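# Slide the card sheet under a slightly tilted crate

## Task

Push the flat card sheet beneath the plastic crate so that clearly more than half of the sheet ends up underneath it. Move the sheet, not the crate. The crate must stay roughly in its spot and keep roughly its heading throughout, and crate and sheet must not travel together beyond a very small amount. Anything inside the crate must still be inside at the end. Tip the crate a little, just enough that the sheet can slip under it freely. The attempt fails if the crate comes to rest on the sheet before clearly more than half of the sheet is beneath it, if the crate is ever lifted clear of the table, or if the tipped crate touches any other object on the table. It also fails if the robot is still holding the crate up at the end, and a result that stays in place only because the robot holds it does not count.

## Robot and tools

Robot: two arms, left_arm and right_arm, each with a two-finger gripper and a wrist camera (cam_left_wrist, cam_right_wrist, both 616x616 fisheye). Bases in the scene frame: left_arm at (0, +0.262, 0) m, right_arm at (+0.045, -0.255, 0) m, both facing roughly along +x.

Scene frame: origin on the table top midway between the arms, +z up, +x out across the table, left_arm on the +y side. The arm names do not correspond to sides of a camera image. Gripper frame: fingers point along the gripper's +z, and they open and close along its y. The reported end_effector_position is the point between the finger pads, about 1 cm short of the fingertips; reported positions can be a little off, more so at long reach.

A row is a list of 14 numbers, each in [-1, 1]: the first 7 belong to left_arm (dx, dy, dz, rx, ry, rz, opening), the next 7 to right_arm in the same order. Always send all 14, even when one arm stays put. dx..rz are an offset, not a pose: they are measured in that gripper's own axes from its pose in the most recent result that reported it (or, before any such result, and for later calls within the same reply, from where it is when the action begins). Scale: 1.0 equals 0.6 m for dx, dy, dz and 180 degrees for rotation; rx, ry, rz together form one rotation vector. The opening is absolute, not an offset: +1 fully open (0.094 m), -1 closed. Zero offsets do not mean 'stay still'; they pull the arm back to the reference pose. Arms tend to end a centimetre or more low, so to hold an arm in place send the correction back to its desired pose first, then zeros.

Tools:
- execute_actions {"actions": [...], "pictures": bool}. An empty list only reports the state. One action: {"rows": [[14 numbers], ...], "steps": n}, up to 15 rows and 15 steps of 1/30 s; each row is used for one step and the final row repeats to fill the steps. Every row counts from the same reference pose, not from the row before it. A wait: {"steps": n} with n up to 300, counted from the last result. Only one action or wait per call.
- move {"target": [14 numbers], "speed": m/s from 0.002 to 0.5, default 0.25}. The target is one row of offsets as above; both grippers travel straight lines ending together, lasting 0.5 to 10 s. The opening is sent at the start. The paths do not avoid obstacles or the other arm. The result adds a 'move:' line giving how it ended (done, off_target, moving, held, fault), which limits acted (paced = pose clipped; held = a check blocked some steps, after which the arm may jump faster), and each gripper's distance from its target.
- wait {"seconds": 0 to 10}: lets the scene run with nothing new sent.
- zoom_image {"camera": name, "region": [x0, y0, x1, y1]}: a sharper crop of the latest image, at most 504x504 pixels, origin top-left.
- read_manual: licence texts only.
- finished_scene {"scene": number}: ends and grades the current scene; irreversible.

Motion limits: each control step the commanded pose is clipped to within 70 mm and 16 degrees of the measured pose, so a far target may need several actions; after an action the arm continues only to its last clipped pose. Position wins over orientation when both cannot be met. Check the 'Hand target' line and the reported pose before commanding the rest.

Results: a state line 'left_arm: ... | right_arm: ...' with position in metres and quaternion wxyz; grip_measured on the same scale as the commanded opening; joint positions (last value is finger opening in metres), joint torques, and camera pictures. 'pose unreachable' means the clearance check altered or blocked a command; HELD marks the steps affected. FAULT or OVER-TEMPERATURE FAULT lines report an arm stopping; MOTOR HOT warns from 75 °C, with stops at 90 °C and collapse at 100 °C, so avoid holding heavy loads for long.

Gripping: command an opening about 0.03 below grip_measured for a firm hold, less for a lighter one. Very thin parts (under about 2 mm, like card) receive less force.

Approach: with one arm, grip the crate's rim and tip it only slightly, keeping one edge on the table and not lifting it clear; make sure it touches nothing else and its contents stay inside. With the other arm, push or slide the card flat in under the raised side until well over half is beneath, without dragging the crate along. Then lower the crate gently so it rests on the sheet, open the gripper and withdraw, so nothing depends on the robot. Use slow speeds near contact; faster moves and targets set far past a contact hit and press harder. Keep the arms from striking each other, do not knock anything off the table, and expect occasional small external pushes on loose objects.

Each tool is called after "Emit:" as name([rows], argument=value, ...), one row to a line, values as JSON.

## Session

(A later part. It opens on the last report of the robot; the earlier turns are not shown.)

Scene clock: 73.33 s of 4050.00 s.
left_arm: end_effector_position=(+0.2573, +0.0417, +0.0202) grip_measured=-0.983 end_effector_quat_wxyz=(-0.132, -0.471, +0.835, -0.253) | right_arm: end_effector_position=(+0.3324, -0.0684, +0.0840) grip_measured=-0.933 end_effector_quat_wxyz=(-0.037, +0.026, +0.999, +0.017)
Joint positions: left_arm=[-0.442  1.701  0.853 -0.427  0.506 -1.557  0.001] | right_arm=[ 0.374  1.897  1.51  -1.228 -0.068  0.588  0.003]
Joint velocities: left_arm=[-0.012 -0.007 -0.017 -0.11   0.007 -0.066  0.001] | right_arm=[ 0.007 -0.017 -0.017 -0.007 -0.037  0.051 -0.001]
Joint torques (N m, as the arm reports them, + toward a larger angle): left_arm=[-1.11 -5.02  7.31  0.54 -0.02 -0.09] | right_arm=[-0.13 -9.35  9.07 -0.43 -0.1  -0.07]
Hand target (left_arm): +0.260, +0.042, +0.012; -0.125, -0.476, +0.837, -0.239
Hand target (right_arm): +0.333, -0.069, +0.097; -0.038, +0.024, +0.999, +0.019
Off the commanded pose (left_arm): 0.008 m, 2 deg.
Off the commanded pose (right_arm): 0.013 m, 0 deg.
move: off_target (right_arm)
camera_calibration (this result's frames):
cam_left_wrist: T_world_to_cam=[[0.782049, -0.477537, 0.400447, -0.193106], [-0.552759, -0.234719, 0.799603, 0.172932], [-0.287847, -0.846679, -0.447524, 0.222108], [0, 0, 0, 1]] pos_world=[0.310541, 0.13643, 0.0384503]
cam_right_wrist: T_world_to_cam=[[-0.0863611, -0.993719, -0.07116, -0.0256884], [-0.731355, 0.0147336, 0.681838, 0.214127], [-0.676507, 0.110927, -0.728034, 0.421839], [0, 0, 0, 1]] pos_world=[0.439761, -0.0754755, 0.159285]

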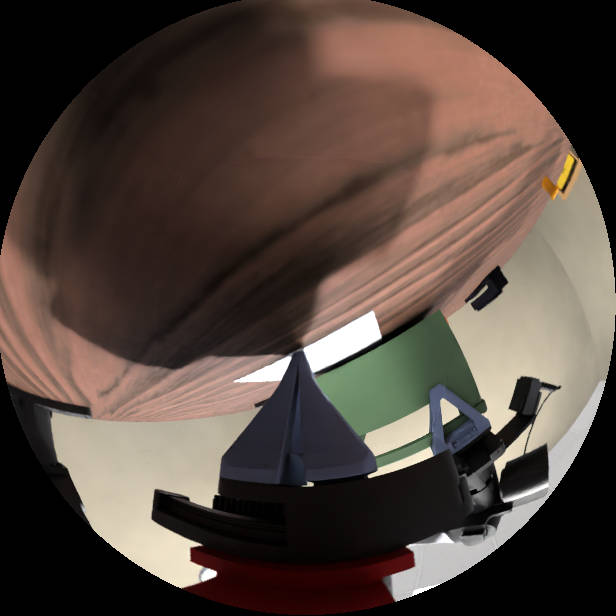

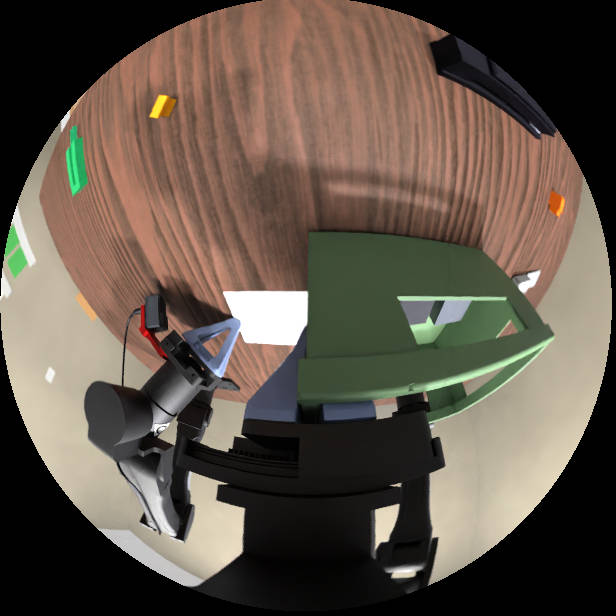

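Emit:
move(target=[0.056,-0.033,0.053,0,0,0,-1,0,0,-0.022,0,0,0,-0.97], speed=0.03)

Scene clock: 77.33 s of 4050.00 s.
left_arm: end_effector_position=(+0.2545, -0.0074, +0.0214) grip_measured=-0.983 end_effector_quat_wxyz=(-0.142, -0.464, +0.833, -0.265) | right_arm: end_effector_position=(+0.3325, -0.0685, +0.0844) grip_measured=-0.933 end_effector_quat_wxyz=(-0.037, +0.026, +0.999, +0.017)
Joint positions: left_arm=[-0.577  1.763  0.909 -0.339  0.491 -1.701  0.001] | right_arm=[ 0.374  1.897  1.512 -1.23  -0.068  0.589  0.003]
Joint velocities: left_arm=[ 0.007 -0.002  0.012 -0.007 -0.037 -0.051 -0.   ] | right_arm=[ 0.002  0.002  0.002  0.037 -0.007 -0.037  0.   ]
Joint torques (N m, as the arm reports them, + toward a larger angle): left_arm=[-1.02 -5.9   7.66  0.64  0.   -0.11] | right_arm=[-0.16 -9.1   9.13 -0.42 -0.07 -0.02]
Hand target (left_arm): +0.257, -0.008, +0.014; -0.134, -0.470, +0.835, -0.253
Hand target (right_arm): +0.333, -0.069, +0.097; -0.037, +0.026, +0.999, +0.017
Off the commanded pose (left_arm): 0.007 m, 2 deg.
Off the commanded pose (right_arm): 0.013 m, 0 deg.
move: off_target (right_arm)
camera_calibration (this result's frames):
cam_left_wrist: T_world_to_cam=[[0.777986, -0.472915, 0.413629, -0.214075], [-0.5534, -0.204102, 0.807521, 0.15913], [-0.297466, -0.857143, -0.4205, 0.182088], [0, 0, 0, 1]] pos_world=[0.308775, 0.0873151, 0.036615]
cam_right_wrist: T_world_to_cam=[[-0.0870573, -0.993707, -0.0704857, -0.0255639], [-0.731591, 0.0157492, 0.681561, 0.214132], [-0.676162, 0.110902, -0.728358, 0.422109], [0, 0, 0, 1]] pos_world=[0.439846, -0.075588, 0.159701]

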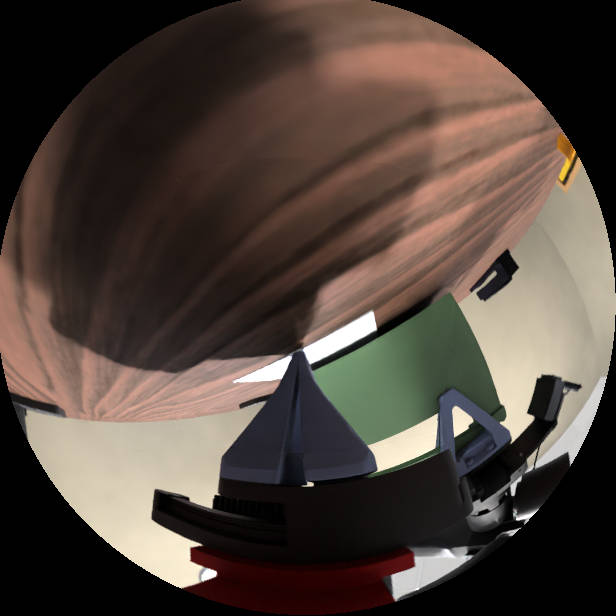

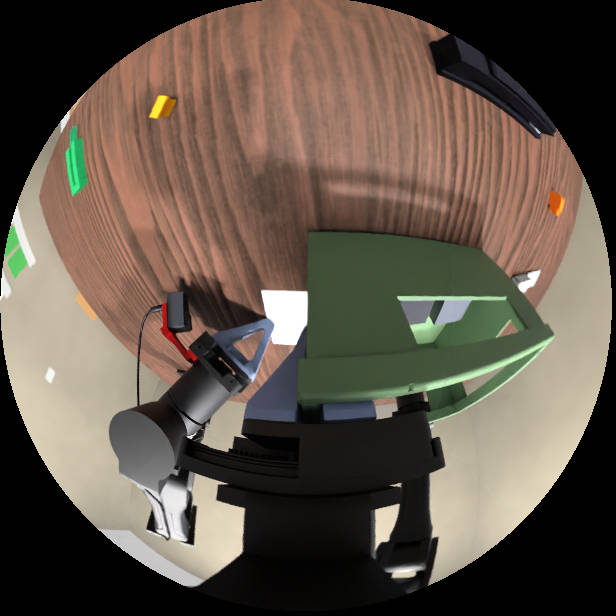

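Emit:
move(target=[0.03,-0.018,0.033,0,0,0,-1,0,0,-0.022,0,0,0,-0.97], speed=0.02)

Scene clock: 80.80 s of 4050.00 s.
left_arm: end_effector_position=(+0.2515, -0.0334, +0.0222) grip_measured=-0.983 end_effector_quat_wxyz=(-0.150, -0.460, +0.831, -0.273) | right_arm: end_effector_position=(+0.3330, -0.0684, +0.0837) grip_measured=-0.933 end_effector_quat_wxyz=(-0.037, +0.028, +0.999, +0.015)
Joint positions: left_arm=[-0.64   1.8    0.943 -0.293  0.489 -1.768  0.001] | right_arm=[ 0.375  1.901  1.514 -1.23  -0.065  0.592  0.003]
Joint velocities: left_arm=[-0.012  0.002  0.002 -0.022 -0.051 -0.007  0.   ] | right_arm=[ 0.002  0.017 -0.017 -0.007 -0.037  0.037 -0.   ]
Joint torques (N m, as the arm reports them, + toward a larger angle): left_arm=[-1.01 -6.5   7.89  0.7   0.04 -0.08] | right_arm=[-0.14 -9.42  9.14 -0.43 -0.1  -0.06]
Hand target (left_arm): +0.254, -0.036, +0.017; -0.143, -0.464, +0.833, -0.265
Hand target (right_arm): +0.333, -0.069, +0.097; -0.036, +0.026, +0.999, +0.017
Off the commanded pose (left_arm): 0.006 m, 1 deg.
Off the commanded pose (right_arm): 0.014 m, 0 deg.
move: off_target (right_arm)
camera_calibration (this result's frames):
cam_left_wrist: T_world_to_cam=[[0.775781, -0.469341, 0.421762, -0.223917], [-0.552048, -0.181086, 0.813911, 0.151836], [-0.305626, -0.864249, -0.399582, 0.160588], [0, 0, 0, 1]] pos_world=[0.306611, 0.0611899, 0.0350266]
cam_right_wrist: T_world_to_cam=[[-0.089205, -0.993743, -0.0672076, -0.0251053], [-0.731522, 0.0195735, 0.681537, 0.21518], [-0.675957, 0.10996, -0.728691, 0.421814], [0, 0, 0, 1]] pos_world=[0.440297, -0.0755429, 0.159033]

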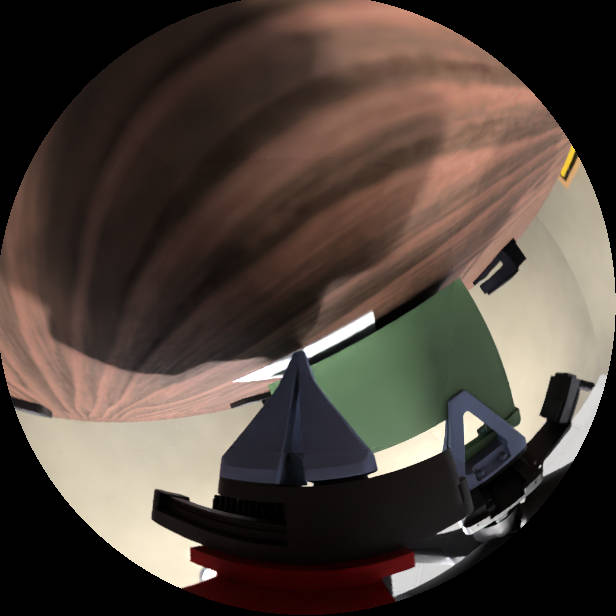

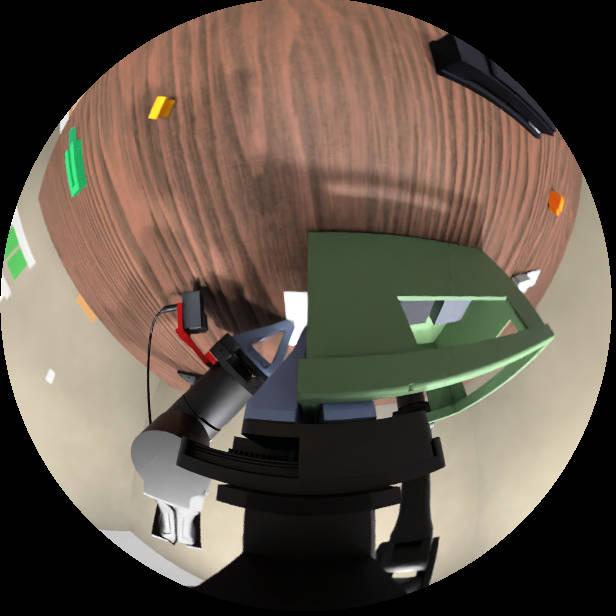

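Emit:
move(target=[0,0,-0.12,0,0,0,-1,0,0,0,0,0,0,-0.97], speed=0.1)

Emit:
move(target=[0,0,-0.1,0,0,0,-1,0,0.006,0.016,0.028,0,0,-0.97], speed=0.03)

Emit:
move(target=[0,0,0,0,0,0,-1,0,0,0,0,0,0,0.2])

Emit:
move(target=[0,0,0,0,0,0,-1,0,0,-0.14,0,0,0,0.2], speed=0.1)

Scene clock: 85.90 s of 4050.00 s.
left_arm: end_effector_position=(+0.2490, +0.0088, +0.0696) grip_measured=-0.983 end_effector_quat_wxyz=(-0.148, -0.466, +0.831, -0.266) | right_arm: end_effector_position=(+0.3335, -0.0682, +0.0825) grip_measured=-0.933 end_effector_quat_wxyz=(-0.036, +0.028, +0.999, +0.014)
Joint positions: left_arm=[-0.535  1.626  0.972 -0.562  0.516 -1.664  0.001] | right_arm=[ 0.376  1.904  1.514 -1.227 -0.062  0.595  0.003]
Joint velocities: left_arm=[-0.012 -0.017 -0.022 -0.051  0.037  0.007  0.001] | right_arm=[ 0.007 -0.002 -0.017 -0.022  0.037  0.081  0.   ]
Joint torques (N m, as the arm reports them, + toward a larger angle): left_arm=[ 0.72 -8.1   8.88  0.35  0.37  0.13] | right_arm=[-0.03 -9.02  5.8   0.12 -0.1  -0.02]
Hand target (left_arm): +0.251, +0.008, +0.081; -0.148, -0.460, +0.831, -0.274
Hand target (right_arm): +0.333, -0.068, +0.084; -0.037, +0.027, +0.999, +0.015
Off the commanded pose (left_arm): 0.011 m, 1 deg.
Off the commanded pose (right_arm): 0.001 m, 0 deg.
After step 90, 0.77 s passed at rest.
move: off_target (left_arm)
camera_calibration (this result's frames):
cam_left_wrist: T_world_to_cam=[[0.783439, -0.468552, 0.408267, -0.223159], [-0.544177, -0.199919, 0.814803, 0.117606], [-0.300157, -0.860518, -0.4116, 0.214772], [0, 0, 0, 1]] pos_world=[0.303295, 0.103766, 0.0836827]
cam_right_wrist: T_world_to_cam=[[-0.0909271, -0.993774, -0.06438, -0.0246037], [-0.731908, 0.0228484, 0.681021, 0.216729], [-0.67531, 0.109043, -0.729429, 0.421053], [0, 0, 0, 1]] pos_world=[0.44073, -0.0753155, 0.157947]

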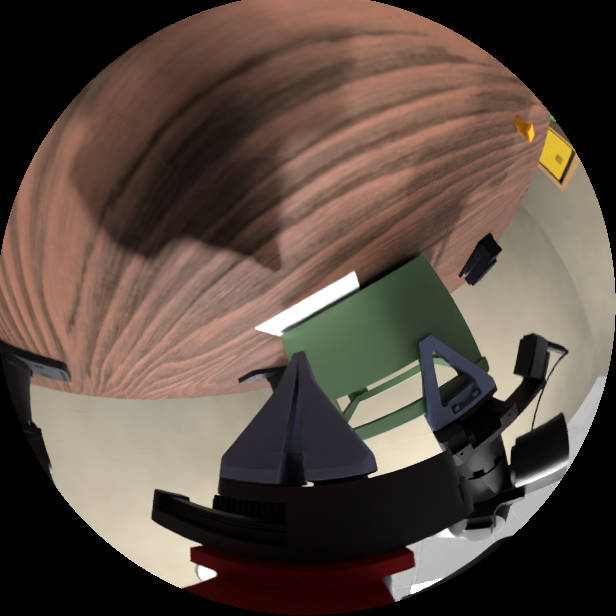

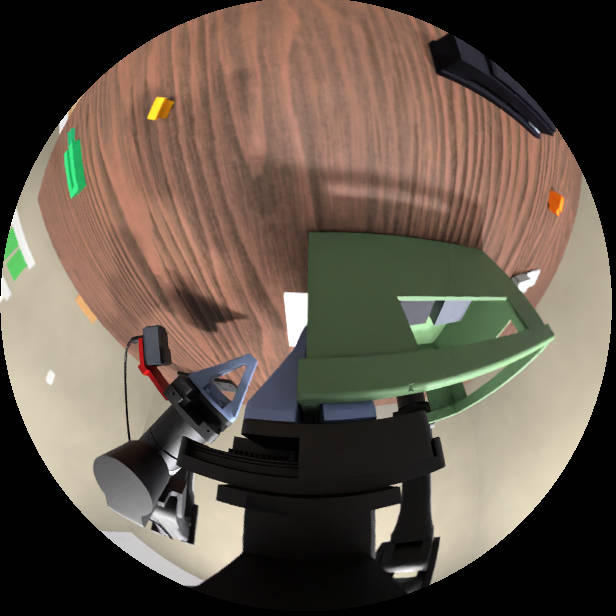

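Scene clock: 88.30 s of 4050.00 s.
left_arm: end_effector_position=(+0.2471, +0.0426, +0.1056) grip_measured=-0.983 end_effector_quat_wxyz=(-0.148, -0.473, +0.831, -0.254) | right_arm: end_effector_position=(+0.3332, -0.0673, +0.0755) grip_measured=-0.933 end_effector_quat_wxyz=(-0.041, +0.029, +0.999, -0.008)
Joint positions: left_arm=[-0.44   1.536  1.048 -0.8    0.533 -1.564  0.001] | right_arm=[ 0.394  1.94   1.533 -1.242 -0.033  0.614  0.003]
Joint velocities: left_arm=[ 0.002 -0.022 -0.002 -0.095 -0.022  0.007  0.   ] | right_arm=[-0.012 -0.007 -0.002  0.007  0.037 -0.007  0.001]
Joint torques (N m, as the arm reports them, + toward a larger angle): left_arm=[ 0.82 -7.81  9.25  0.26  0.39  0.12] | right_arm=[ 2.06 -7.11  7.57 -0.11  0.31  0.25]
Hand target (left_arm): +0.249, +0.043, +0.119; -0.146, -0.466, +0.831, -0.266
Hand target (right_arm): +0.333, -0.064, +0.073; -0.038, +0.026, +0.999, -0.029
Off the commanded pose (left_arm): 0.013 m, 2 deg.
Off the commanded pose (right_arm): 0.004 m, 3 deg.
move: off_target (left_arm, right_arm)
camera_calibration (this result's frames):
cam_left_wrist: T_world_to_cam=[[0.79306, -0.470528, 0.386859, -0.22053], [-0.530284, -0.22076, 0.818574, 0.0910905], [-0.299759, -0.854324, -0.424589, 0.259075], [0, 0, 0, 1]] pos_world=[0.300857, 0.137678, 0.12075]
cam_right_wrist: T_world_to_cam=[[-0.0902941, -0.995694, -0.0209964, -0.0277301], [-0.724269, 0.0511801, 0.687615, 0.220155], [-0.68358, 0.0772947, -0.725771, 0.416051], [0, 0, 0, 1]] pos_world=[0.441352, -0.0710368, 0.149993]

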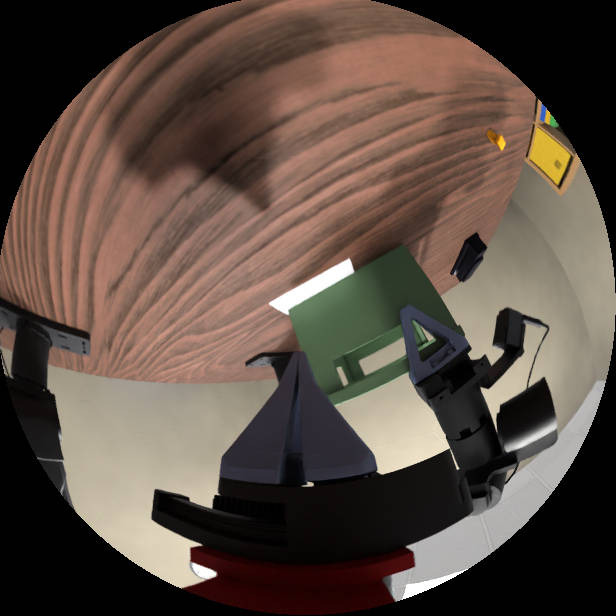

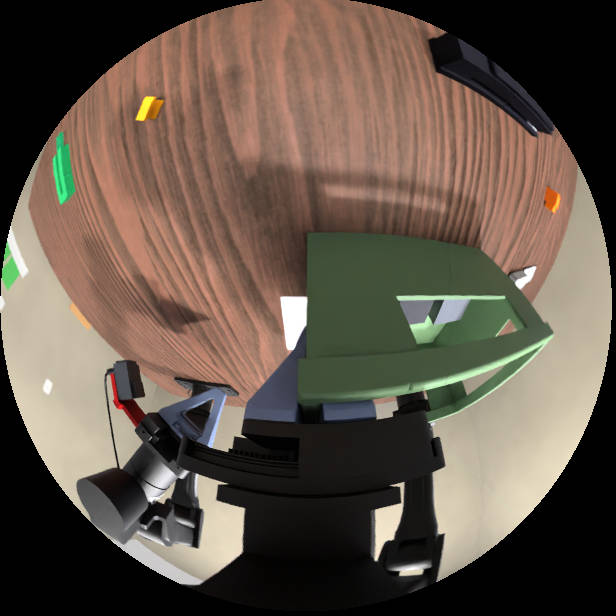

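Scene clock: 88.80 s of 4050.00 s.
left_arm: end_effector_position=(+0.2471, +0.0426, +0.1056) grip_measured=-0.983 end_effector_quat_wxyz=(-0.148, -0.473, +0.831, -0.254) | right_arm: end_effector_position=(+0.3332, -0.0672, +0.0755) grip_measured=+0.199 end_effector_quat_wxyz=(-0.042, +0.029, +0.999, -0.008)
Joint positions: left_arm=[-0.44   1.536  1.048 -0.8    0.533 -1.564  0.001] | right_arm=[ 0.394  1.94   1.533 -1.242 -0.033  0.614  0.056]
Joint velocities: left_arm=[-0.002  0.017  0.017 -0.066 -0.007 -0.066 -0.001] | right_arm=[-0.012 -0.007  0.007 -0.007 -0.007 -0.066  0.   ]
Joint torques (N m, as the arm reports them, + toward a larger angle): left_arm=[-0.02 -6.4   7.16  0.48  0.27 -0.01] | right_arm=[ 0.05 -8.92  5.53  0.09 -0.05  0.  ]
Hand target (left_arm): +0.247, +0.043, +0.106; -0.148, -0.473, +0.831, -0.254
Hand target (right_arm): +0.333, -0.067, +0.076; -0.041, +0.029, +0.999, -0.008
Off the commanded pose (left_arm): 0.000 m, 0 deg.
Off the commanded pose (right_arm): 0.000 m, 0 deg.
move: done
camera_calibration (this result's frames):
cam_left_wrist: T_world_to_cam=[[0.79306, -0.470528, 0.386859, -0.22053], [-0.530284, -0.22076, 0.818574, 0.0910905], [-0.299759, -0.854324, -0.424589, 0.259075], [0, 0, 0, 1]] pos_world=[0.300857, 0.137678, 0.12075]
cam_right_wrist: T_world_to_cam=[[-0.0903279, -0.995684, -0.0212996, -0.027641], [-0.724129, 0.0509797, 0.687778, 0.220053], [-0.683724, 0.0775491, -0.725609, 0.416076], [0, 0, 0, 1]] pos_world=[0.441331, -0.0710063, 0.149973]

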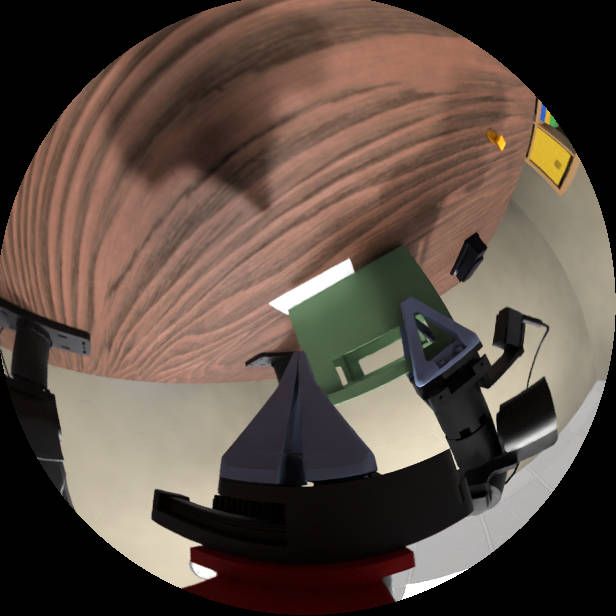

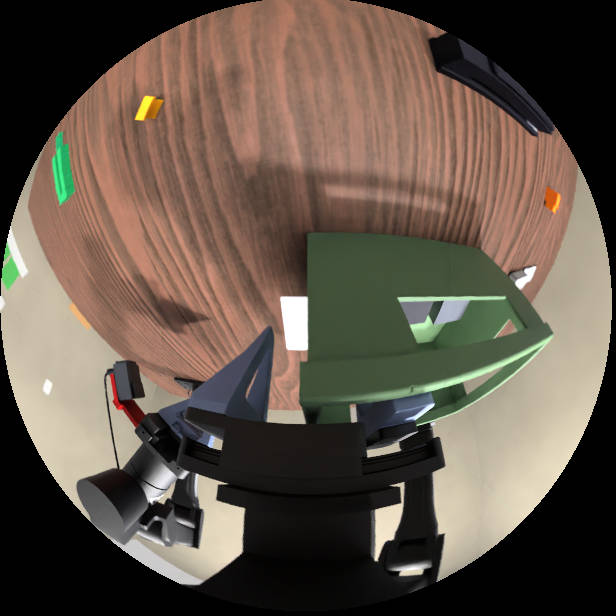

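Scene clock: 90.17 s of 4050.00 s.
left_arm: end_effector_position=(+0.2471, +0.0426, +0.1056) grip_measured=-0.983 end_effector_quat_wxyz=(-0.148, -0.473, +0.831, -0.254) | right_arm: end_effector_position=(+0.3364, -0.0652, +0.1562) grip_measured=+0.199 end_effector_quat_wxyz=(-0.037, +0.026, +0.999, -0.005)
Joint positions: left_arm=[-0.44   1.536  1.048 -0.8    0.533 -1.564  0.001] | right_arm=[ 0.394  1.943  1.86  -1.556 -0.033  0.609  0.056]
Joint velocities: left_arm=[ 0.002 -0.007 -0.012 -0.051 -0.051 -0.095  0.001] | right_arm=[ 0.002 -0.002  0.012 -0.037  0.007  0.022  0.   ]
Joint torques (N m, as the arm reports them, + toward a larger angle): left_arm=[-0.02 -6.4   7.15  0.48  0.27 -0.01] | right_arm=[-0.73 -8.1   7.93  0.04 -0.04 -0.08]
Hand target (left_arm): +0.247, +0.043, +0.106; -0.148, -0.473, +0.831, -0.254
Hand target (right_arm): +0.341, -0.067, +0.159; -0.036, +0.029, +0.999, -0.004
Off the commanded pose (left_arm): 0.000 m, 0 deg.
Off the commanded pose (right_arm): 0.005 m, 1 deg.
joint sent to its limit (right arm) — the command would take joint 4 (wrist pitch) past its lower limit, so that joint was sent only as far as its limit.
move: done
camera_calibration (this result's frames):
cam_left_wrist: T_world_to_cam=[[0.79306, -0.470528, 0.386859, -0.22053], [-0.530284, -0.22076, 0.818574, 0.0910905], [-0.299759, -0.854324, -0.424589, 0.259075], [0, 0, 0, 1]] pos_world=[0.300857, 0.137678, 0.12075]
cam_right_wrist: T_world_to_cam=[[-0.0852003, -0.99598, -0.0276527, -0.0243981], [-0.730092, 0.0435209, 0.681962, 0.169195], [-0.678017, 0.0782924, -0.730865, 0.475611], [0, 0, 0, 1]] pos_world=[0.443922, -0.0689003, 0.231548]

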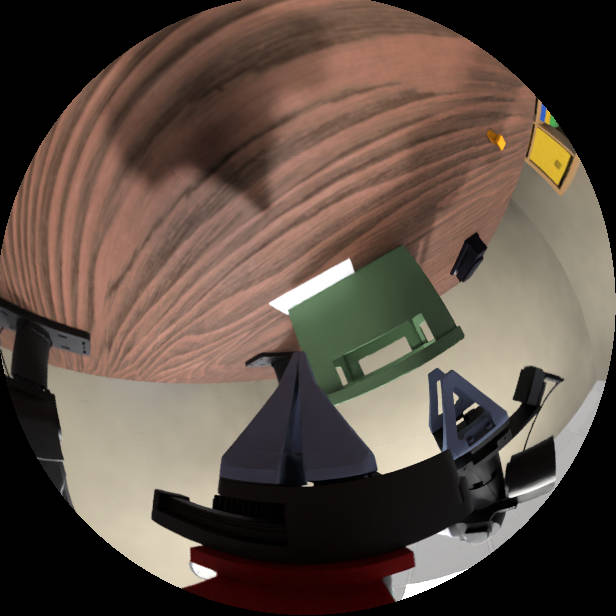

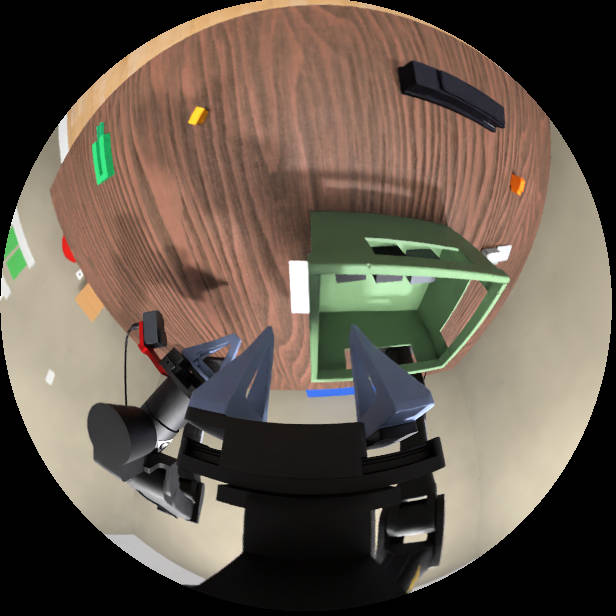

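Emit:
finished_scene(scene=1)

The scene is finished: the task was done.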